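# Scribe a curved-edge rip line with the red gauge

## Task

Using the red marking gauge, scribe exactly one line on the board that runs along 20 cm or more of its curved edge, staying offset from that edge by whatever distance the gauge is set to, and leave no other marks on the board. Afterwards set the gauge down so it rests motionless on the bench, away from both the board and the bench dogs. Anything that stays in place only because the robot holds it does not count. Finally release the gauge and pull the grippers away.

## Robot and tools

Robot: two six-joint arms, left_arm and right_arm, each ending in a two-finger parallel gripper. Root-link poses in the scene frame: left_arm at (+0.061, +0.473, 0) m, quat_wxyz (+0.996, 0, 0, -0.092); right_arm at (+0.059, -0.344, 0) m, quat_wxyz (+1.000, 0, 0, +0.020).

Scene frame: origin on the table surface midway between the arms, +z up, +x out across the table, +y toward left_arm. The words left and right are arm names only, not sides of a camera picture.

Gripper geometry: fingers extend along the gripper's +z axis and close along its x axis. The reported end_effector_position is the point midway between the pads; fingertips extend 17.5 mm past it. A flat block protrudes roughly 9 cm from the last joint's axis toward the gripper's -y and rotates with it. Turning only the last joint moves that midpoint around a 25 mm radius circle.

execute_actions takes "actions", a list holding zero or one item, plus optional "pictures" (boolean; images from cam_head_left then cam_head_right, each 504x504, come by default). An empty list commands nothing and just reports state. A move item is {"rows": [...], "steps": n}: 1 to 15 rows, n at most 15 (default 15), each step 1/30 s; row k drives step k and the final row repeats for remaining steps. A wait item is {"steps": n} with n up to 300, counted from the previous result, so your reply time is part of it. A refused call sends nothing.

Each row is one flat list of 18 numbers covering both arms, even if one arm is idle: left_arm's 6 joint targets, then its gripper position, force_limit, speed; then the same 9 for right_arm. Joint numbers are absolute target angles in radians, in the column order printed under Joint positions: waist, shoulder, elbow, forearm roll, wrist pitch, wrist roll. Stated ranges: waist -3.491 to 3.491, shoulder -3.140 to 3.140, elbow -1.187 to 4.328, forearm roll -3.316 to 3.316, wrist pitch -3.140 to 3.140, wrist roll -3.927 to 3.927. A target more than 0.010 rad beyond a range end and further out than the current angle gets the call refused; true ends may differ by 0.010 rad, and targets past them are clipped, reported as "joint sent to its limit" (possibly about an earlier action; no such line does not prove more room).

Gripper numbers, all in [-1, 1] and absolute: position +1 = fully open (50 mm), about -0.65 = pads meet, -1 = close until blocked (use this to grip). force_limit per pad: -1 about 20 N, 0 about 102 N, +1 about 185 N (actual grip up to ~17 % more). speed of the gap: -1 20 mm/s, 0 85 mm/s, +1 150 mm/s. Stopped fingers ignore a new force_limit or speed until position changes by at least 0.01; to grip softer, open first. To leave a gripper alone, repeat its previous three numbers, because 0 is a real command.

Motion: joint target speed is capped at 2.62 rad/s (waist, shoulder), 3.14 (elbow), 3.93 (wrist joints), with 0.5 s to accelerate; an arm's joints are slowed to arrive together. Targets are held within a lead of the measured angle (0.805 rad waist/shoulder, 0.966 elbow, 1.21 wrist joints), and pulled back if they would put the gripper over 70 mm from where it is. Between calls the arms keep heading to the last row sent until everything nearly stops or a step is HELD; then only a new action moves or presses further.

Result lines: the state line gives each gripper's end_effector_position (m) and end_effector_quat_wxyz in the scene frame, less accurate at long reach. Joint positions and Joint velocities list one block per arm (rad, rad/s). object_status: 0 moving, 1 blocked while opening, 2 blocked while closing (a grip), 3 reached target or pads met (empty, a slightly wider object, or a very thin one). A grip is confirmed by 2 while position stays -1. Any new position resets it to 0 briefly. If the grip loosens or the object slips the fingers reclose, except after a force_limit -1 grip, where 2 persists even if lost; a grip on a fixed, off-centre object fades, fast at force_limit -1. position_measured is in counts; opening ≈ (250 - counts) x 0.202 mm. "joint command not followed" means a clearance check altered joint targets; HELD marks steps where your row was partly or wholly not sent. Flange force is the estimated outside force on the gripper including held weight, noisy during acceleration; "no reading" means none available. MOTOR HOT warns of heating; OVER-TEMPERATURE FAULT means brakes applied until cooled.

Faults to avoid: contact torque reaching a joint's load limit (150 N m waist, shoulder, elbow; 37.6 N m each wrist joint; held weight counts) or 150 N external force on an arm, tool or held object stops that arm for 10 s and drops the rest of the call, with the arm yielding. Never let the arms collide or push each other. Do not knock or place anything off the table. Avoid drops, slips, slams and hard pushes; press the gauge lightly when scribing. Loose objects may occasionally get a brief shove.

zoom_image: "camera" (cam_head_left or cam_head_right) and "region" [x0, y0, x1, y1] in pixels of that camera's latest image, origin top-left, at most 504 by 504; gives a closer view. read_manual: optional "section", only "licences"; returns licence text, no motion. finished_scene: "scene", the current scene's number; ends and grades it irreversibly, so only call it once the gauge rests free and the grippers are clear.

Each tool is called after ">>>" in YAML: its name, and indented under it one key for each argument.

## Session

>>> execute_actions:
  actions: []

Scene clock: 0.00 s of 4800.00 s.
left_arm: end_effector_position=(+0.1490, +0.1065, +0.1432) position_measured=3 object_status=3 end_effector_quat_wxyz=(+0.052, +0.397, +0.879, +0.258) | right_arm: end_effector_position=(+0.4010, -0.6678, +0.3061) position_measured=3 object_status=3 end_effector_quat_wxyz=(-0.118, -0.345, +0.816, +0.448)
Joint positions: left_arm=[-1.124  0.166 -0.071 -0.407 -1.681  2.057] | right_arm=[-0.698  0.755  0.965 -0.485 -2.681  2.696]
Joint velocities: left_arm=[ 0.001 -0.002  0.     0.     0.    -0.001] | right_arm=[-0.001 -0.001 -0.     0.     0.    -0.001]
Flange force (N, the push that the arm receives, along the gripper's own x y z axes): no reading

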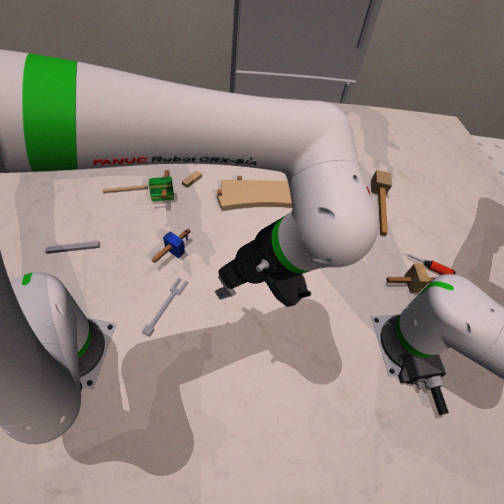

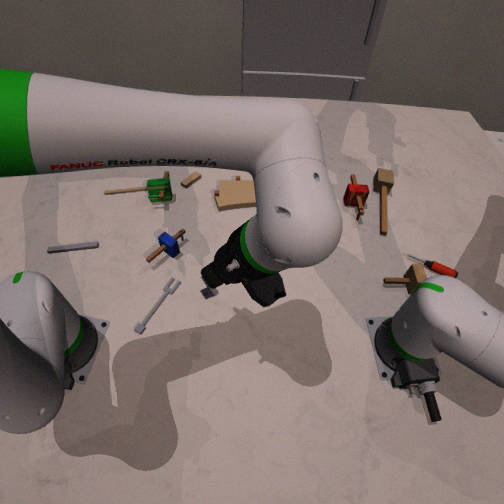

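>>> execute_actions:
  actions:
    - {"rows":[[0.6,0,0,0,-1.57,1,1,0,0,-0.698,0.755,0.965,-0.485,-2.681,2.696,1,0,0]]}
  pictures: false

>>> execute_actions:
  actions:
    - {"steps":55}

>>> zoom_image:
  camera: "cam_head_left"
  region: [325,165,395,235]

>>> zoom_image:
  camera: "cam_head_right"
  region: [325,165,395,235]

>>> zoom_image:
  camera: "cam_head_left"
  region: [200,160,340,230]

Scene clock: 9.80 s of 4800.00 s.
left_arm: end_effector_position=(+0.2516, +0.1156, +0.1878) position_measured=3 object_status=3 end_effector_quat_wxyz=(-0.037, +0.419, +0.895, +0.145) | right_arm: end_effector_position=(+0.4010, -0.6675, +0.3063) position_measured=3 object_status=3 end_effector_quat_wxyz=(-0.118, -0.346, +0.816, +0.448)
Joint positions: left_arm=[-0.706  0.093 -0.04  -0.228 -1.633  1.593] | right_arm=[-0.698  0.755  0.965 -0.485 -2.681  2.696]
Joint velocities: left_arm=[ 1.027 -0.133  0.057  0.321  0.088 -0.839] | right_arm=[ 0.    -0.001 -0.001  0.     0.001 -0.001]
Flange force (N, the push that the arm receives, along the gripper's own x y z axes): left_arm=[-1.4 -2.7 -0.3] | right_arm=no reading
Steps of this call (steps 1 to 90: nothing new was sent; then 6.30 s passed at rest; steps 91 to 105: all 15 steps of this action). Readings (joint positions | what the end effector reports):
91: left_arm=[-1.123 0.166 -0.071 -0.407 -1.681 2.056] | right_arm=[-0.698 0.755 0.965 -0.485 -2.681 2.696] | left_arm position_measured=3 object_status=3 | right_arm position_measured=3 object_status=3
92: left_arm=[-1.119 0.166 -0.071 -0.404 -1.681 2.050] | right_arm=[-0.698 0.755 0.965 -0.485 -2.681 2.696] | left_arm position_measured=3 object_status=3 | right_arm position_measured=3 object_status=3
94: left_arm=[-1.092 0.160 -0.069 -0.391 -1.677 2.015] | right_arm=[-0.698 0.755 0.965 -0.485 -2.681 2.696] | left_arm position_measured=3 object_status=3 | right_arm position_measured=3 object_status=3
98: left_arm=[-0.969 0.135 -0.058 -0.330 -1.660 1.856] | right_arm=[-0.698 0.755 0.965 -0.485 -2.681 2.696] | left_arm position_measured=3 object_status=3 | right_arm position_measured=3 object_status=3
105: the state above

Scene clock: 11.63 s of 4800.00 s.
left_arm: end_effector_position=(+0.5033, +0.5034, +0.2670) position_measured=3 object_status=3 end_effector_quat_wxyz=(+0.000, +0.077, +0.997, +0.000) | right_arm: end_effector_position=(+0.4010, -0.6675, +0.3063) position_measured=3 object_status=3 end_effector_quat_wxyz=(-0.118, -0.345, +0.816, +0.448)
Joint positions: left_arm=[ 0.6  -0.   -0.   -0.   -1.57  1.  ] | right_arm=[-0.698  0.755  0.965 -0.485 -2.681  2.696]
Joint velocities: left_arm=[ 0.001  0.    -0.001  0.    -0.    -0.002] | right_arm=[-0.001  0.    -0.001 -0.     0.001  0.   ]
Flange force (N, the push that the arm receives, along the gripper's own x y z axes): left_arm=[2.4 -3.1 3.0] | right_arm=no reading
Steps of this call (steps 1 to 55: the robot went on to your last target). Readings (joint positions | what the end effector reports):
1: left_arm=[-0.672 0.089 -0.038 -0.218 -1.630 1.566] | right_arm=[-0.698 0.755 0.965 -0.485 -2.681 2.696] | left_arm position_measured=3 object_status=3 | right_arm position_measured=3 object_status=3
2: left_arm=[-0.638 0.085 -0.036 -0.208 -1.627 1.540] | right_arm=[-0.698 0.755 0.965 -0.485 -2.681 2.696] | left_arm position_measured=3 object_status=3 | right_arm position_measured=3 object_status=3
4: left_arm=[-0.571 0.078 -0.033 -0.189 -1.622 1.492] | right_arm=[-0.698 0.755 0.965 -0.485 -2.681 2.696] | left_arm position_measured=3 object_status=3 | right_arm position_measured=3 object_status=3
8: left_arm=[-0.441 0.065 -0.028 -0.159 -1.613 1.412] | right_arm=[-0.698 0.755 0.965 -0.485 -2.681 2.696] | left_arm position_measured=3 object_status=3 | right_arm position_measured=3 object_status=3
55: the state above

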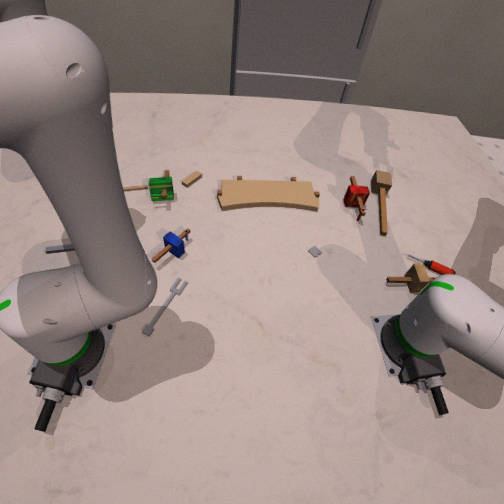

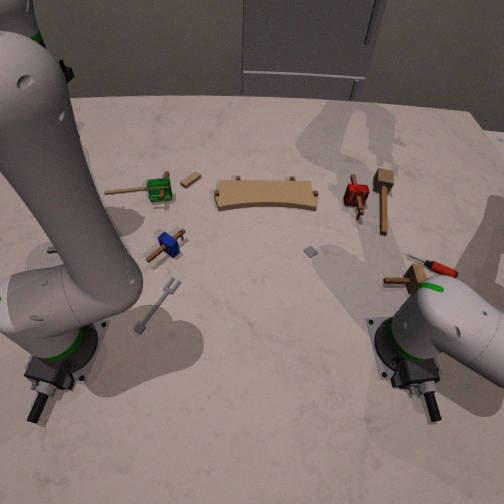

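Region (325, 165, 395, 235) of cam_head_left's 504x504 image, scaled by 7.200, with more detail than that image has.

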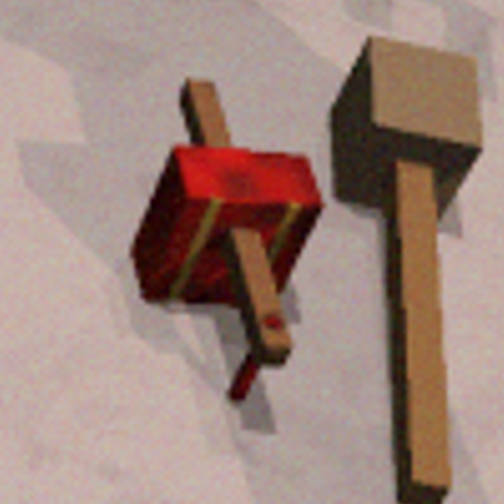

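Region (325, 165, 395, 235) of cam_head_right's 504x504 image, scaled by 7.200, with more detail than that image has.

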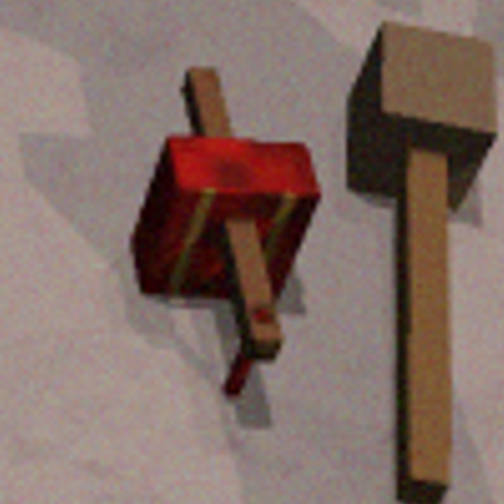

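Region (200, 160, 340, 230) of cam_head_left's 504x504 image, scaled by 3.600, with more detail than that image has.

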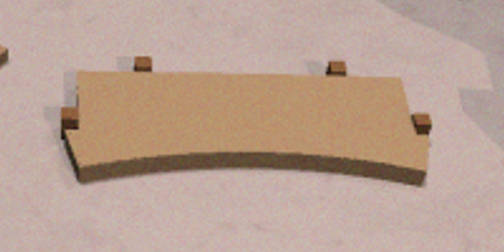

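>>> execute_actions:
  actions:
    - {"rows":[[0.6,0,0,-1.5708,1.5708,0,1,0,0,0.3036,0.1,0,0,-1.47,-1.884,1,0,0]]}
  pictures: false

>>> execute_actions:
  actions:
    - {"steps":90}
  pictures: false

>>> execute_actions:
  actions:
    - {"rows":[[0.6,0,0,-1.5708,1.5708,0,1,0,0,0.3036,0.152,-0.2097,0,-1.209,-1.884,1,0,0]]}

>>> zoom_image:
  camera: "cam_head_left"
  region: [310,140,400,230]

Scene clock: 40.37 s of 4800.00 s.
left_arm: end_effector_position=(+0.5586, +0.6711, +0.2516) position_measured=3 object_status=3 end_effector_quat_wxyz=(+0.040, +0.244, +0.933, +0.261) | right_arm: end_effector_position=(+0.4846, -0.5493, +0.2661) position_measured=3 object_status=3 end_effector_quat_wxyz=(-0.185, -0.192, +0.931, +0.250)
Joint positions: left_arm=[ 0.6   -0.     0.    -0.382 -1.188  0.719] | right_arm=[-0.356  0.512  0.608 -0.306 -2.233  2.175]
Joint velocities: left_arm=[ 0.     0.    -0.001 -0.911  0.91  -0.569] | right_arm=[ 0.873 -0.546 -0.803  0.401  0.999 -1.453]
Flange force (N, the push that the arm receives, along the gripper's own x y z axes): left_arm=[0.1 -3.1 0.8] | right_arm=[-5.6 -2.5 -6.9]
Steps of this call (steps 1 to 15: the robot went on to your last target; steps 16 to 90: nothing new was sent; then 25.23 s passed at rest; steps 91 to 105: all 15 steps of this action). Readings (joint positions | what the end effector reports):
91: left_arm=[0.600 -0.000 -0.000 -0.000 -1.569 0.999] | right_arm=[-0.697 0.754 0.964 -0.485 -2.681 2.695] | left_arm position_measured=3 object_status=3 | right_arm position_measured=3 object_status=3
92: left_arm=[0.600 -0.000 0.000 -0.007 -1.562 0.993] | right_arm=[-0.693 0.751 0.958 -0.483 -2.674 2.688] | left_arm position_measured=3 object_status=3 | right_arm position_measured=3 object_status=3
94: left_arm=[0.600 -0.000 0.000 -0.048 -1.522 0.960] | right_arm=[-0.667 0.729 0.927 -0.466 -2.633 2.648] | left_arm position_measured=3 object_status=3 | right_arm position_measured=3 object_status=3
98: left_arm=[0.600 -0.000 0.000 -0.170 -1.399 0.863] | right_arm=[-0.559 0.646 0.804 -0.405 -2.480 2.488] | left_arm position_measured=3 object_status=3 | right_arm position_measured=3 object_status=3
105: the state above

Scene clock: 43.37 s of 4800.00 s.
left_arm: end_effector_position=(+0.6097, +0.3569, +0.4650) position_measured=3 object_status=3 end_effector_quat_wxyz=(+0.386, +0.592, -0.386, +0.592) | right_arm: end_effector_position=(+0.5441, -0.2833, +0.2220) position_measured=3 object_status=3 end_effector_quat_wxyz=(-0.000, +1.000, +0.015, +0.000)
Joint positions: left_arm=[ 0.6    0.    -0.    -1.571  1.571  0.   ] | right_arm=[ 0.304  0.1   -0.     0.    -1.47  -1.884]
Joint velocities: left_arm=[ 0.    -0.001 -0.001  0.001 -0.     0.   ] | right_arm=[ 0.     0.    -0.001  0.     0.001  0.   ]
Flange force (N, the push that the arm receives, along the gripper's own x y z axes): left_arm=[-0.6 2.1 1.8] | right_arm=[4.6 1.9 -2.8]
Steps of this call (steps 1 to 90: the robot went on to your last target). Readings (joint positions | what the end effector reports):
1: left_arm=[0.600 -0.000 0.000 -0.413 -1.157 0.699] | right_arm=[-0.326 0.494 0.581 -0.292 -2.199 2.125] | left_arm position_measured=3 object_status=3 | right_arm position_measured=3 object_status=3
2: left_arm=[0.600 -0.000 0.000 -0.444 -1.125 0.680] | right_arm=[-0.297 0.476 0.553 -0.278 -2.165 2.072] | left_arm position_measured=3 object_status=3 | right_arm position_measured=3 object_status=3
4: left_arm=[0.600 -0.000 0.000 -0.506 -1.060 0.643] | right_arm=[-0.238 0.439 0.499 -0.251 -2.097 1.960] | left_arm position_measured=3 object_status=3 | right_arm position_measured=3 object_status=3
8: left_arm=[0.600 -0.000 0.000 -0.627 -0.923 0.570] | right_arm=[-0.124 0.367 0.394 -0.198 -1.965 1.706] | left_arm position_measured=3 object_status=3 | right_arm position_measured=3 object_status=3
90: the state above
All arms were judged still, so your last target was given up. Only a new action makes them travel on or press farther. Fingers that are still opening or closing keep moving.

Scene clock: 43.87 s of 4800.00 s.
left_arm: end_effector_position=(+0.6097, +0.3569, +0.4650) position_measured=3 object_status=3 end_effector_quat_wxyz=(+0.386, +0.592, -0.386, +0.592) | right_arm: end_effector_position=(+0.5398, -0.2849, +0.1107) position_measured=3 object_status=3 end_effector_quat_wxyz=(-0.000, +1.000, +0.015, +0.000)
Joint positions: left_arm=[ 0.6    0.    -0.    -1.571  1.571 -0.   ] | right_arm=[ 0.304  0.152 -0.209  0.    -1.21  -1.884]
Joint velocities: left_arm=[-0.001 -0.     0.001  0.     0.    -0.001] | right_arm=[-0.     0.004 -0.016 -0.003  0.017  0.002]
Flange force (N, the push that the arm receives, along the gripper's own x y z axes): left_arm=[0.2 -0.3 1.0] | right_arm=[3.5 1.6 -2.4]
Steps of this call (steps 1 to 15: all 15 steps of this action). Readings (joint positions | what the end effector reports):
1: left_arm=[0.600 0.000 -0.000 -1.571 1.571 0.000] | right_arm=[0.304 0.100 -0.001 0.000 -1.469 -1.884] | left_arm position_measured=3 object_status=3 | right_arm position_measured=3 object_status=3
2: left_arm=[0.600 0.000 -0.000 -1.571 1.571 -0.000] | right_arm=[0.304 0.101 -0.006 0.000 -1.462 -1.884] | left_arm position_measured=3 object_status=3 | right_arm position_measured=3 object_status=3
4: left_arm=[0.600 0.000 -0.000 -1.571 1.571 -0.000] | right_arm=[0.304 0.109 -0.038 0.000 -1.422 -1.884] | left_arm position_measured=3 object_status=3 | right_arm position_measured=3 object_status=3
8: left_arm=[0.600 0.000 -0.000 -1.571 1.571 -0.000] | right_arm=[0.304 0.135 -0.143 0.000 -1.292 -1.884] | left_arm position_measured=3 object_status=3 | right_arm position_measured=3 object_status=3
15: the state above

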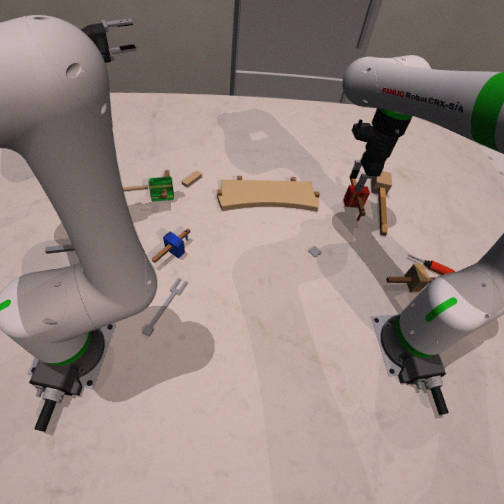

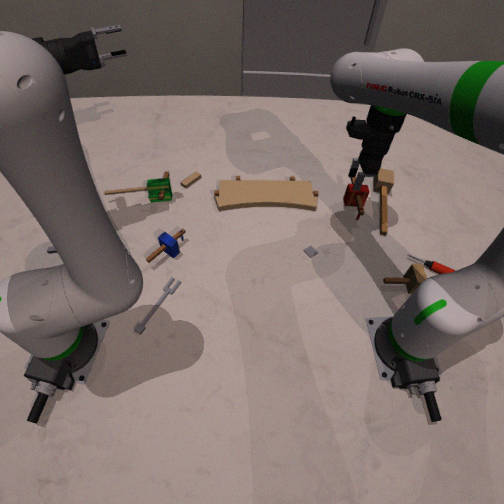

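Region (310, 140, 400, 230) of cam_head_left's 504x504 image, scaled by 5.600, with more detail than that image has.

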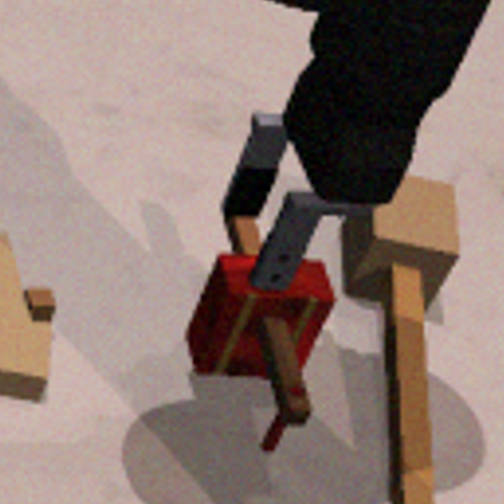

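>>> execute_actions:
  actions:
    - {"rows":[[0.6,0,0,-1.5708,1.5708,0,1,0,0,0.2477,0.1996,-0.2167,0,-1.1545,-1.909,1,0,0]]}

>>> zoom_image:
  camera: "cam_head_left"
  region: [310,140,400,230]

Scene clock: 52.17 s of 4800.00 s.
left_arm: end_effector_position=(+0.6097, +0.3569, +0.4650) position_measured=3 object_status=3 end_effector_quat_wxyz=(+0.386, +0.592, -0.386, +0.592) | right_arm: end_effector_position=(+0.5526, -0.3089, +0.0850) position_measured=3 object_status=3 end_effector_quat_wxyz=(-0.000, +1.000, -0.025, +0.000)
Joint positions: left_arm=[ 0.6    0.    -0.    -1.571  1.571 -0.   ] | right_arm=[ 0.248  0.2   -0.217 -0.    -1.155 -1.909]
Joint velocities: left_arm=[ 0.001  0.001  0.001 -0.     0.     0.   ] | right_arm=[-0.001  0.001 -0.001  0.     0.002  0.002]
Flange force (N, the push that the arm receives, along the gripper's own x y z axes): left_arm=[0.0 3.1 1.1] | right_arm=[3.7 -0.2 -2.1]
Steps of this call (steps 1 to 15: the robot went on to your last target; steps 16 to 90: nothing new was sent; then 4.80 s passed at rest; steps 91 to 105: all 15 steps of this action). Readings (joint positions | what the end effector reports):
91: left_arm=[0.600 0.000 -0.000 -1.571 1.571 -0.000] | right_arm=[0.303 0.153 -0.210 0.000 -1.208 -1.884] | left_arm position_measured=3 object_status=3 | right_arm position_measured=3 object_status=3
92: left_arm=[0.600 0.000 -0.000 -1.571 1.571 -0.000] | right_arm=[0.299 0.156 -0.210 -0.000 -1.204 -1.886] | left_arm position_measured=3 object_status=3 | right_arm position_measured=3 object_status=3
94: left_arm=[0.600 0.000 -0.000 -1.571 1.571 -0.000] | right_arm=[0.275 0.177 -0.213 -0.000 -1.180 -1.897] | left_arm position_measured=3 object_status=3 | right_arm position_measured=3 object_status=3
98: left_arm=[0.600 0.000 -0.000 -1.571 1.571 -0.000] | right_arm=[0.249 0.198 -0.216 -0.000 -1.156 -1.908] | left_arm position_measured=3 object_status=3 | right_arm position_measured=3 object_status=3
105: the state above

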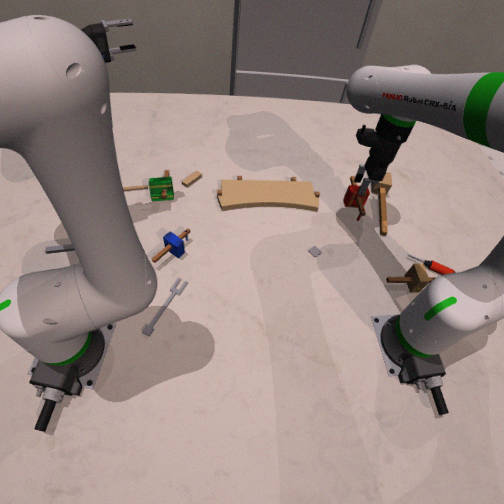

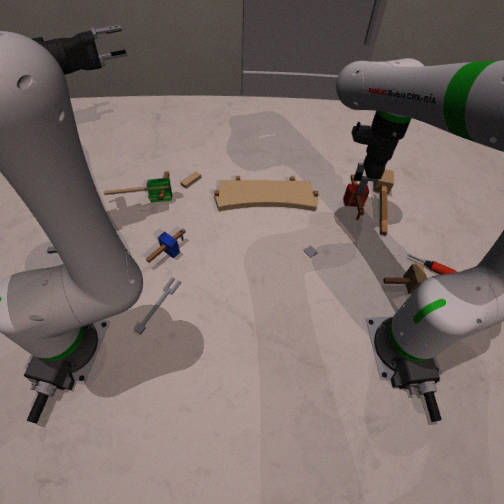

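Region (310, 140, 400, 230) of cam_head_left's 504x504 image, scaled by 5.600, with more detail than that image has.

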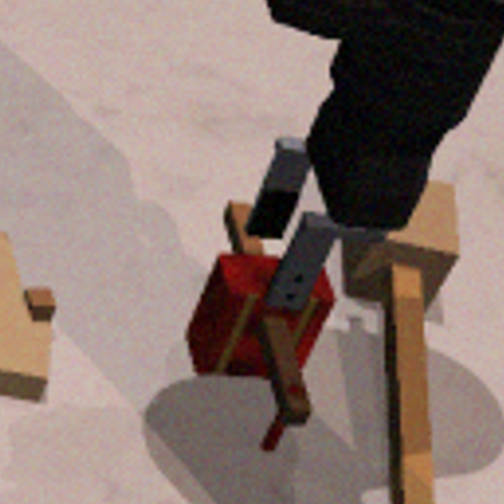

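>>> execute_actions:
  actions:
    - {"rows":[[0.6,0,0,-1.5708,1.5708,0,1,0,0,0.2477,0.225,-0.2357,0,-1.11,-1.909,1,0,0]]}
  pictures: false

>>> execute_actions:
  actions:
    - {"rows":[[0.6,0,0,-1.5708,1.5708,0,1,0,0,0.2477,0.225,-0.2357,0,-1.11,-1.909,-1,-0.4,-0.5]]}

>>> zoom_image:
  camera: "cam_head_left"
  region: [310,140,400,230]

Scene clock: 72.00 s of 4800.00 s.
left_arm: end_effector_position=(+0.6097, +0.3569, +0.4650) position_measured=3 object_status=3 end_effector_quat_wxyz=(+0.386, +0.592, -0.386, +0.592) | right_arm: end_effector_position=(+0.5542, -0.3085, +0.0697) position_measured=3 object_status=3 end_effector_quat_wxyz=(+0.000, +1.000, -0.025, -0.000)
Joint positions: left_arm=[ 0.6    0.    -0.    -1.571  1.571 -0.   ] | right_arm=[ 0.248  0.22  -0.231  0.    -1.12  -1.909]
Joint velocities: left_arm=[-0.001 -0.    -0.     0.001  0.    -0.001] | right_arm=[ 0.    -0.    -0.     0.001  0.001 -0.002]
Flange force (N, the push that the arm receives, along the gripper's own x y z axes): left_arm=[-1.2 2.3 0.7] | right_arm=[5.8 1.1 -24.7]
FORCE FAULT: contact force on the right arm reached its limit, and that arm stopped for 10 seconds. The contact can be on any part of that arm, not only on its tool. That arm's remaining commands of this call were not run. That arm holds still and accepts commands again. Move the arm away from the contact; if what it grips holds it there, let go first. Pushing or pulling that hard again can fault the arm again.
The stop of the right arm began at step 96 of this call (marked STOPPED below). From that step on that arm followed nothing that you had sent. 10 of its steps, steps kept back included, did not run and will not run. Nothing is kept back now, and the robot has no last target.
Steps of this call (steps 1 to 15: the robot went on to your last target; steps 16 to 90: nothing new was sent; then 6.63 s passed at rest; steps 91 to 105: all 15 steps of this action; steps 106 to 396: the stop continued). Readings (joint positions | what the end effector reports):
91: left_arm=[0.600 0.000 -0.000 -1.571 1.571 -0.000] | right_arm=[0.248 0.200 -0.217 0.000 -1.154 -1.909] | left_arm position_measured=3 object_status=3 | right_arm position_measured=3 object_status=3
92: left_arm=[0.600 0.000 -0.000 -1.571 1.571 -0.000] | right_arm=[0.248 0.204 -0.220 0.000 -1.146 -1.909] | left_arm position_measured=3 object_status=3 | right_arm position_measured=3 object_status=3
94: left_arm=[0.600 0.000 -0.000 -1.571 1.571 -0.000] | right_arm=[0.248 0.217 -0.230 0.000 -1.124 -1.909] | left_arm position_measured=3 object_status=3 | right_arm position_measured=3 object_status=3
96: left_arm=[0.600 0.000 -0.000 -1.571 1.571 -0.000] | right_arm=[0.248 0.220 -0.231 0.000 -1.120 -1.909] | left_arm position_measured=3 object_status=3 | right_arm position_measured=3 object_status=3 STOPPED (the right arm)
98: left_arm=[0.600 0.000 -0.000 -1.571 1.571 0.000] | right_arm=[0.248 0.220 -0.231 0.000 -1.120 -1.909] | left_arm position_measured=3 object_status=3 | right_arm position_measured=3 object_status=3
396: the state above

Scene clock: 72.03 s of 4800.00 s.
left_arm: end_effector_position=(+0.6097, +0.3569, +0.4650) position_measured=3 object_status=3 end_effector_quat_wxyz=(+0.386, +0.592, -0.386, +0.592) | right_arm: end_effector_position=(+0.5543, -0.3085, +0.0698) position_measured=3 object_status=3 end_effector_quat_wxyz=(+0.000, +1.000, -0.025, -0.000)
Joint positions: left_arm=[ 0.6    0.    -0.    -1.571  1.571 -0.   ] | right_arm=[ 0.248  0.22  -0.231  0.    -1.12  -1.909]
Joint velocities: left_arm=[-0.     0.001  0.001 -0.    -0.    -0.001] | right_arm=[-0.     0.     0.     0.    -0.002  0.   ]
Flange force (N, the push that the arm receives, along the gripper's own x y z axes): left_arm=[-0.3 1.5 -0.5] | right_arm=[4.8 1.3 -23.8]
A stop began in an earlier call of the same reply, so what this call sent did not run. Send another action.
Steps of this call (step 1: nothing new was sent). Readings (joint positions | what the end effector reports):
1: the state above

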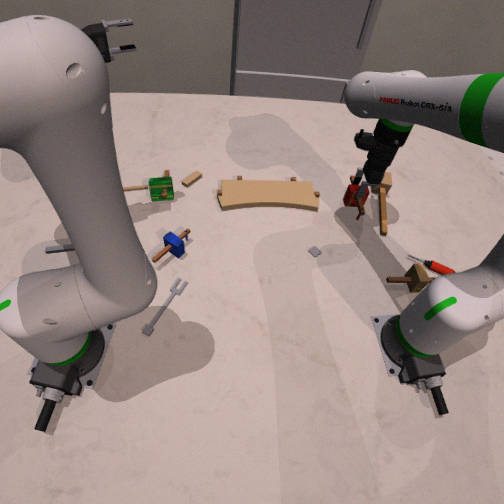

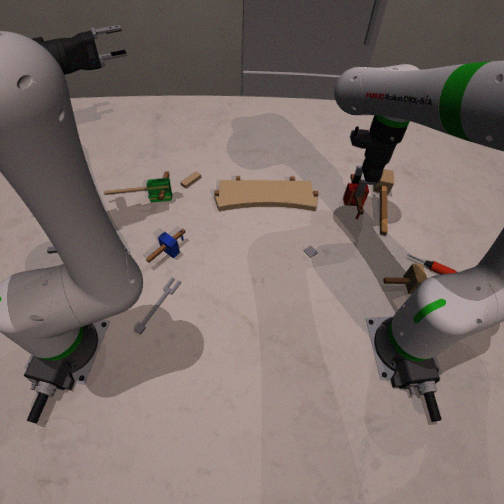

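Region (310, 140, 400, 230) of cam_head_left's 504x504 image, scaled by 5.600, with more detail than that image has.

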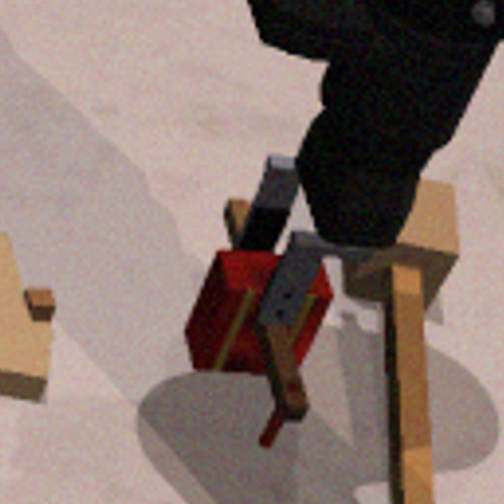

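>>> execute_actions:
  actions:
    - {"rows":[[0.6,0,0,-1.5708,1.5708,0,1,0,0,0.2477,0.2178,-0.2285,0,-1.1245,-1.909,1,0,0]],"steps":8}
  pictures: false

>>> execute_actions:
  actions:
    - {"rows":[[0.6,0,0,-1.5708,1.5708,0,1,0,0,0.2477,0.2178,-0.2285,0,-1.1245,-1.909,-1,-0.4,-0.5]]}
  pictures: false

>>> execute_actions:
  actions:
    - {"steps":10}
  pictures: false

>>> execute_actions:
  actions:
    - {"rows":[[0.6,0,0,-1.5708,1.5708,0,1,0,0,0.2477,0.1,0,0,-1.47,-1.909,-1,-0.4,-0.5]]}

Scene clock: 84.47 s of 4800.00 s.
left_arm: end_effector_position=(+0.6097, +0.3569, +0.4650) position_measured=3 object_status=3 end_effector_quat_wxyz=(+0.386, +0.592, -0.386, +0.592) | right_arm: end_effector_position=(+0.5544, -0.3085, +0.0717) position_measured=3 object_status=3 end_effector_quat_wxyz=(+0.000, +1.000, -0.025, +0.000)
Joint positions: left_arm=[ 0.6    0.    -0.    -1.571  1.571 -0.   ] | right_arm=[ 0.248  0.218 -0.229  0.    -1.124 -1.909]
Joint velocities: left_arm=[ 0.    -0.     0.001  0.001 -0.    -0.001] | right_arm=[ 0.    -0.001  0.002 -0.002 -0.001 -0.   ]
Flange force (N, the push that the arm receives, along the gripper's own x y z axes): left_arm=[-0.5 3.4 0.7] | right_arm=[2.4 2.8 -3.8]
Steps of this call (steps 1 to 90: nothing new was sent; then 9.17 s passed at rest; steps 91 to 98: all 8 steps of this action). Readings (joint positions | what the end effector reports):
91: left_arm=[0.600 0.000 -0.000 -1.571 1.571 0.000] | right_arm=[0.248 0.219 -0.231 0.000 -1.120 -1.909] | left_arm position_measured=3 object_status=3 | right_arm position_measured=3 object_status=3
92: left_arm=[0.600 0.000 -0.000 -1.571 1.571 0.000] | right_arm=[0.248 0.219 -0.231 0.000 -1.121 -1.909] | left_arm position_measured=3 object_status=3 | right_arm position_measured=3 object_status=3
94: left_arm=[0.600 0.000 -0.000 -1.571 1.571 -0.000] | right_arm=[0.248 0.218 -0.229 0.000 -1.123 -1.909] | left_arm position_measured=3 object_status=3 | right_arm position_measured=3 object_status=3
98: the state above

Scene clock: 84.97 s of 4800.00 s.
left_arm: end_effector_position=(+0.6097, +0.3569, +0.4650) position_measured=3 object_status=3 end_effector_quat_wxyz=(+0.386, +0.592, -0.386, +0.592) | right_arm: end_effector_position=(+0.5544, -0.3084, +0.0717) position_measured=86 object_status=0 end_effector_quat_wxyz=(-0.000, +1.000, -0.025, -0.000)
Joint positions: left_arm=[ 0.6    0.    -0.    -1.571  1.571 -0.   ] | right_arm=[ 0.248  0.218 -0.228 -0.    -1.125 -1.909]
Joint velocities: left_arm=[-0.002  0.002 -0.     0.     0.     0.   ] | right_arm=[-0.     0.     0.    -0.     0.002 -0.   ]
Flange force (N, the push that the arm receives, along the gripper's own x y z axes): left_arm=[0.0 1.6 0.8] | right_arm=[2.8 1.5 -1.2]
Steps of this call (steps 1 to 15: all 15 steps of this action). Readings (joint positions | what the end effector reports):
1: left_arm=[0.600 0.000 -0.000 -1.571 1.571 -0.000] | right_arm=[0.248 0.218 -0.229 0.000 -1.124 -1.909] | left_arm position_measured=3 object_status=3 | right_arm position_measured=10 object_status=0
2: left_arm=[0.600 0.000 -0.000 -1.571 1.571 -0.000] | right_arm=[0.248 0.218 -0.229 0.000 -1.124 -1.909] | left_arm position_measured=3 object_status=3 | right_arm position_measured=18 object_status=0
4: left_arm=[0.600 0.000 -0.000 -1.571 1.571 -0.000] | right_arm=[0.248 0.218 -0.229 0.000 -1.124 -1.909] | left_arm position_measured=3 object_status=3 | right_arm position_measured=36 object_status=0
8: left_arm=[0.600 0.000 -0.000 -1.571 1.571 -0.000] | right_arm=[0.248 0.218 -0.228 -0.000 -1.125 -1.909] | left_arm position_measured=3 object_status=3 | right_arm position_measured=70 object_status=0
15: the state above

Scene clock: 85.30 s of 4800.00 s.
left_arm: end_effector_position=(+0.6097, +0.3569, +0.4650) position_measured=3 object_status=3 end_effector_quat_wxyz=(+0.386, +0.592, -0.386, +0.592) | right_arm: end_effector_position=(+0.5544, -0.3084, +0.0717) position_measured=86 object_status=2 end_effector_quat_wxyz=(-0.000, +1.000, -0.025, -0.000)
Joint positions: left_arm=[ 0.6    0.    -0.    -1.571  1.571 -0.   ] | right_arm=[ 0.248  0.218 -0.228 -0.    -1.125 -1.909]
Joint velocities: left_arm=[-0.    -0.002 -0.    -0.    -0.    -0.003] | right_arm=[ 0.    -0.     0.001 -0.001 -0.001  0.   ]
Flange force (N, the push that the arm receives, along the gripper's own x y z axes): left_arm=[-0.4 4.5 0.0] | right_arm=[3.1 1.4 -0.9]
Steps of this call (steps 1 to 10: the robot went on to your last target). Readings (joint positions | what the end effector reports):
1: left_arm=[0.600 0.000 -0.000 -1.571 1.571 -0.000] | right_arm=[0.248 0.218 -0.228 -0.000 -1.125 -1.909] | left_arm position_measured=3 object_status=3 | right_arm position_measured=86 object_status=2
2: left_arm=[0.600 0.000 -0.000 -1.571 1.571 -0.000] | right_arm=[0.248 0.218 -0.228 -0.000 -1.125 -1.909] | left_arm position_measured=3 object_status=3 | right_arm position_measured=86 object_status=2
4: left_arm=[0.600 0.000 -0.000 -1.571 1.571 -0.000] | right_arm=[0.248 0.218 -0.228 -0.000 -1.125 -1.909] | left_arm position_measured=3 object_status=3 | right_arm position_measured=86 object_status=2
8: left_arm=[0.600 0.000 -0.000 -1.571 1.571 -0.000] | right_arm=[0.248 0.218 -0.228 -0.000 -1.125 -1.909] | left_arm position_measured=3 object_status=3 | right_arm position_measured=86 object_status=2
10: the state above

Scene clock: 85.80 s of 4800.00 s.
left_arm: end_effector_position=(+0.6097, +0.3569, +0.4650) position_measured=3 object_status=3 end_effector_quat_wxyz=(+0.386, +0.592, -0.386, +0.592) | right_arm: end_effector_position=(+0.5479, -0.3103, +0.2190) position_measured=86 object_status=2 end_effector_quat_wxyz=(-0.000, +1.000, -0.025, +0.000)
Joint positions: left_arm=[ 0.6    0.    -0.    -1.571  1.571 -0.   ] | right_arm=[ 0.248  0.102 -0.005 -0.    -1.463 -1.909]
Joint velocities: left_arm=[ 0.001 -0.001  0.001  0.001  0.     0.   ] | right_arm=[-0.    -0.057  0.112 -0.001 -0.169  0.001]
Flange force (N, the push that the arm receives, along the gripper's own x y z axes): left_arm=[-0.7 2.5 0.1] | right_arm=[-4.4 3.0 -19.2]
Steps of this call (steps 1 to 15: all 15 steps of this action). Readings (joint positions | what the end effector reports):
1: left_arm=[0.600 0.000 -0.000 -1.571 1.571 0.000] | right_arm=[0.248 0.218 -0.228 -0.000 -1.125 -1.909] | left_arm position_measured=3 object_status=3 | right_arm position_measured=86 object_status=2
2: left_arm=[0.600 0.000 -0.000 -1.571 1.571 -0.000] | right_arm=[0.248 0.215 -0.223 -0.000 -1.133 -1.909] | left_arm position_measured=3 object_status=3 | right_arm position_measured=86 object_status=2
4: left_arm=[0.600 0.000 -0.000 -1.571 1.571 -0.000] | right_arm=[0.248 0.202 -0.197 -0.000 -1.173 -1.909] | left_arm position_measured=3 object_status=3 | right_arm position_measured=86 object_status=2
8: left_arm=[0.600 0.000 -0.000 -1.571 1.571 -0.000] | right_arm=[0.248 0.157 -0.110 -0.000 -1.304 -1.909] | left_arm position_measured=3 object_status=3 | right_arm position_measured=86 object_status=2
15: the state above

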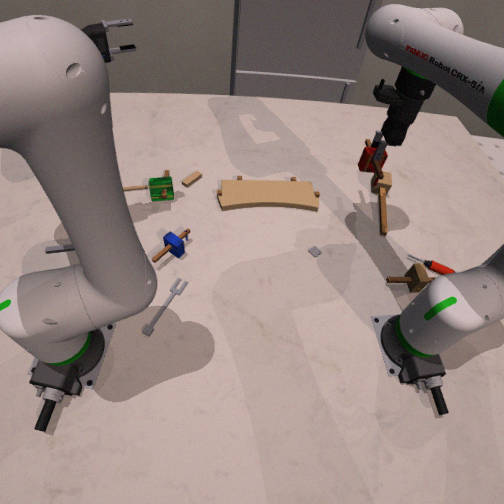

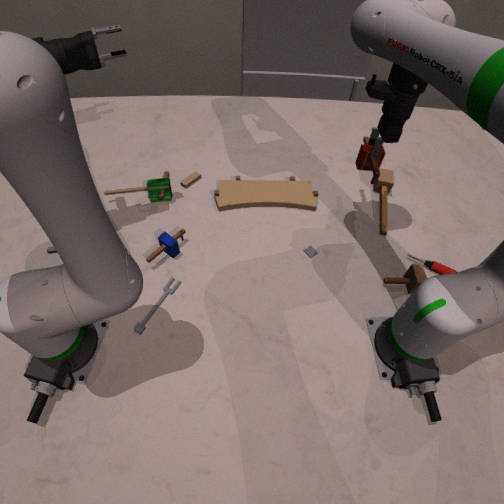

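>>> execute_actions:
  actions:
    - {"rows":[[0.284,0,0,-1.5708,1.6708,0,1,0,0,0.0928,0.137,0.137,-1.5708,-1.438,0,-1,-0.4,-0.5]]}
  pictures: false

>>> execute_actions:
  actions:
    - {"steps":50}

>>> zoom_image:
  camera: "cam_head_left"
  region: [130,0,310,150]

>>> zoom_image:
  camera: "cam_head_right"
  region: [130,0,310,150]

Scene clock: 97.00 s of 4800.00 s.
left_arm: end_effector_position=(+0.5305, +0.2089, +0.4650) position_measured=3 object_status=3 end_effector_quat_wxyz=(+0.485, +0.514, -0.485, +0.514) | right_arm: end_effector_position=(+0.5179, -0.1687, +0.2268) position_measured=86 object_status=2 end_effector_quat_wxyz=(-0.248, +0.953, +0.170, +0.015)
Joint positions: left_arm=[ 0.328  0.    -0.    -1.571  1.657 -0.   ] | right_arm=[ 0.192  0.113  0.049 -0.503 -1.459 -1.404]
Joint velocities: left_arm=[-0.533  0.     0.001  0.     0.166  0.001] | right_arm=[-0.109  0.026  0.097 -1.17   0.022  1.232]
Flange force (N, the push that the arm receives, along the gripper's own x y z axes): left_arm=[-0.9 4.6 11.8] | right_arm=[3.4 1.8 0.5]
Steps of this call (steps 1 to 15: the robot went on to your last target; steps 16 to 90: nothing new was sent; then 7.70 s passed at rest; steps 91 to 105: all 15 steps of this action). Readings (joint positions | what the end effector reports):
91: left_arm=[0.599 0.000 -0.000 -1.571 1.571 -0.000] | right_arm=[0.248 0.100 0.000 -0.000 -1.470 -1.909] | left_arm position_measured=3 object_status=3 | right_arm position_measured=86 object_status=2
92: left_arm=[0.595 0.000 -0.000 -1.571 1.572 -0.000] | right_arm=[0.247 0.100 0.001 -0.007 -1.470 -1.901] | left_arm position_measured=3 object_status=3 | right_arm position_measured=86 object_status=2
94: left_arm=[0.568 0.000 -0.000 -1.571 1.581 -0.000] | right_arm=[0.242 0.101 0.005 -0.048 -1.470 -1.861] | left_arm position_measured=3 object_status=3 | right_arm position_measured=86 object_status=2
98: left_arm=[0.478 0.000 -0.000 -1.571 1.609 -0.000] | right_arm=[0.222 0.106 0.023 -0.213 -1.465 -1.696] | left_arm position_measured=3 object_status=3 | right_arm position_measured=86 object_status=2
105: the state above

Scene clock: 98.67 s of 4800.00 s.
left_arm: end_effector_position=(+0.5138, +0.1880, +0.4650) position_measured=3 object_status=3 end_effector_quat_wxyz=(+0.500, +0.500, -0.500, +0.500) | right_arm: end_effector_position=(+0.5162, +0.0484, +0.4612) position_measured=86 object_status=2 end_effector_quat_wxyz=(+0.500, -0.500, -0.500, -0.500)
Joint positions: left_arm=[ 0.284  0.    -0.    -1.571  1.671  0.   ] | right_arm=[ 0.093  0.137  0.137 -1.571 -1.438 -0.   ]
Joint velocities: left_arm=[ 0.     0.    -0.001  0.    -0.     0.002] | right_arm=[-0.001  0.    -0.    -0.    -0.001  0.002]
Flange force (N, the push that the arm receives, along the gripper's own x y z axes): left_arm=[-0.8 3.3 1.8] | right_arm=[0.8 2.7 -1.7]
Steps of this call (steps 1 to 50: the robot went on to your last target). Readings (joint positions | what the end effector reports):
1: left_arm=[0.312 0.000 -0.000 -1.571 1.662 -0.000] | right_arm=[0.188 0.114 0.053 -0.543 -1.458 -1.362] | left_arm position_measured=3 object_status=3 | right_arm position_measured=86 object_status=2
2: left_arm=[0.300 0.000 -0.000 -1.571 1.666 -0.000] | right_arm=[0.185 0.115 0.056 -0.582 -1.457 -1.318] | left_arm position_measured=3 object_status=3 | right_arm position_measured=86 object_status=2
4: left_arm=[0.287 0.000 -0.000 -1.571 1.670 -0.000] | right_arm=[0.178 0.117 0.062 -0.658 -1.456 -1.228] | left_arm position_measured=3 object_status=3 | right_arm position_measured=86 object_status=2
8: left_arm=[0.284 0.000 -0.000 -1.571 1.671 -0.000] | right_arm=[0.164 0.120 0.074 -0.807 -1.453 -1.034] | left_arm position_measured=3 object_status=3 | right_arm position_measured=86 object_status=2
50: the state above

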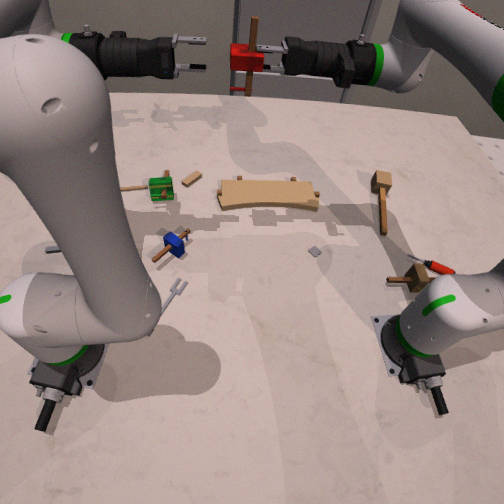

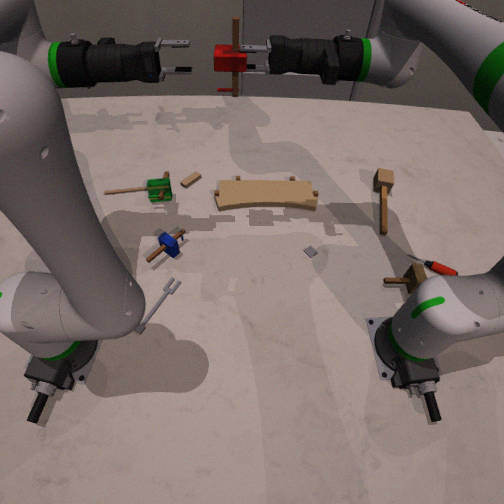

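Region (130, 0, 310, 150) of cam_head_left's 504x504 image, scaled by 2.800, with more detail than that image has.

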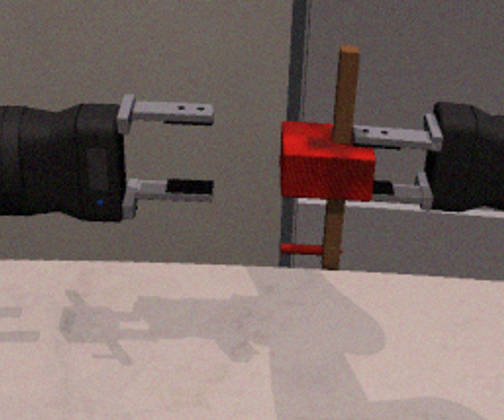

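Region (130, 0, 310, 150) of cam_head_right's 504x504 image, scaled by 2.800, with more detail than that image has.

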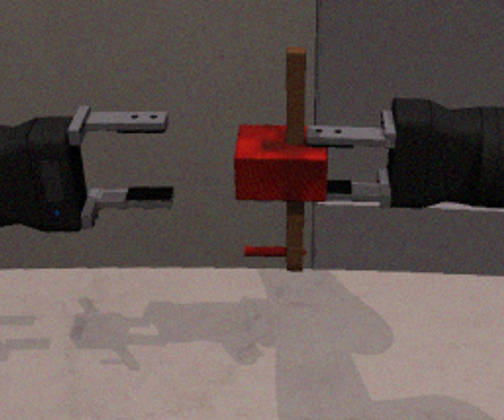

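>>> execute_actions:
  actions:
    - {"rows":[[0.184,-0.015,-0.027,-1.5708,1.5708,0,1,0,0,0.0928,0.137,0.137,-1.5708,-1.438,0,-1,-0.4,-0.5]]}

>>> zoom_image:
  camera: "cam_head_left"
  region: [190,10,290,110]

Scene clock: 108.93 s of 4800.00 s.
left_arm: end_effector_position=(+0.5082, +0.1452, +0.4595) position_measured=3 object_status=3 end_effector_quat_wxyz=(+0.503, +0.503, -0.497, +0.497) | right_arm: end_effector_position=(+0.5162, +0.0484, +0.4612) position_measured=86 object_status=2 end_effector_quat_wxyz=(+0.500, -0.500, -0.500, -0.500)
Joint positions: left_arm=[ 0.184 -0.015 -0.027 -1.571  1.571 -0.   ] | right_arm=[ 0.093  0.137  0.137 -1.571 -1.438  0.   ]
Joint velocities: left_arm=[-0.004 -0.002 -0.    -0.001 -0.001 -0.   ] | right_arm=[-0.     0.     0.    -0.    -0.    -0.001]
Flange force (N, the push that the arm receives, along the gripper's own x y z axes): left_arm=[-1.0 2.3 -0.3] | right_arm=[1.2 2.7 -0.3]
Steps of this call (steps 1 to 15: the robot went on to your last target; steps 16 to 90: nothing new was sent; then 6.77 s passed at rest; steps 91 to 105: all 15 steps of this action). Readings (joint positions | what the end effector reports):
91: left_arm=[0.283 -0.000 -0.000 -1.571 1.671 -0.000] | right_arm=[0.093 0.137 0.137 -1.571 -1.438 -0.000] | left_arm position_measured=3 object_status=3 | right_arm position_measured=86 object_status=2
92: left_arm=[0.279 -0.001 -0.001 -1.571 1.666 -0.000] | right_arm=[0.093 0.137 0.137 -1.571 -1.438 0.000] | left_arm position_measured=3 object_status=3 | right_arm position_measured=86 object_status=2
94: left_arm=[0.252 -0.005 -0.008 -1.571 1.639 -0.000] | right_arm=[0.093 0.137 0.137 -1.571 -1.438 0.000] | left_arm position_measured=3 object_status=3 | right_arm position_measured=86 object_status=2
98: left_arm=[0.191 -0.014 -0.025 -1.571 1.578 -0.000] | right_arm=[0.093 0.137 0.137 -1.571 -1.438 0.000] | left_arm position_measured=3 object_status=3 | right_arm position_measured=86 object_status=2
105: the state above

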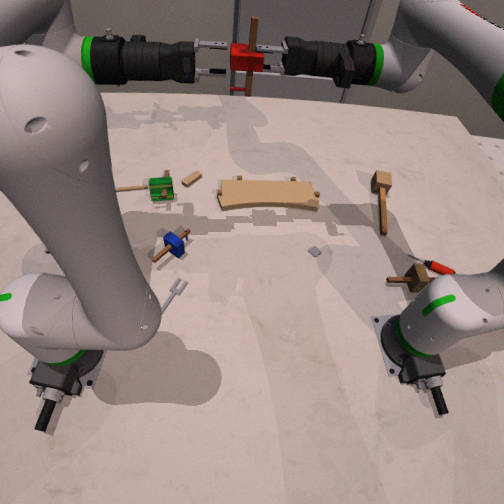

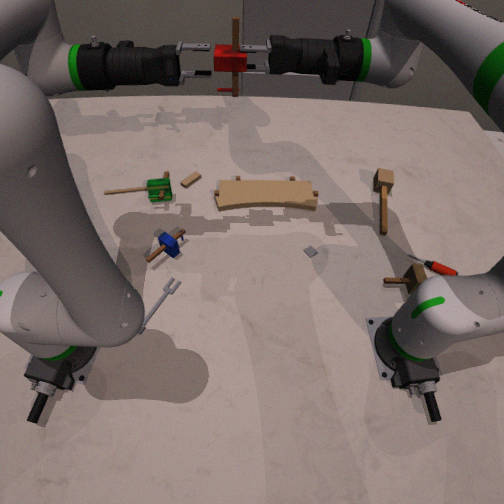

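Region (190, 10, 290, 110) of cam_head_left's 504x504 image, scaled by 5.040, with more detail than that image has.

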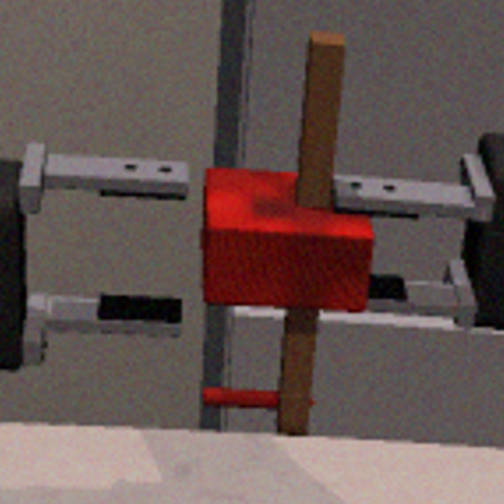

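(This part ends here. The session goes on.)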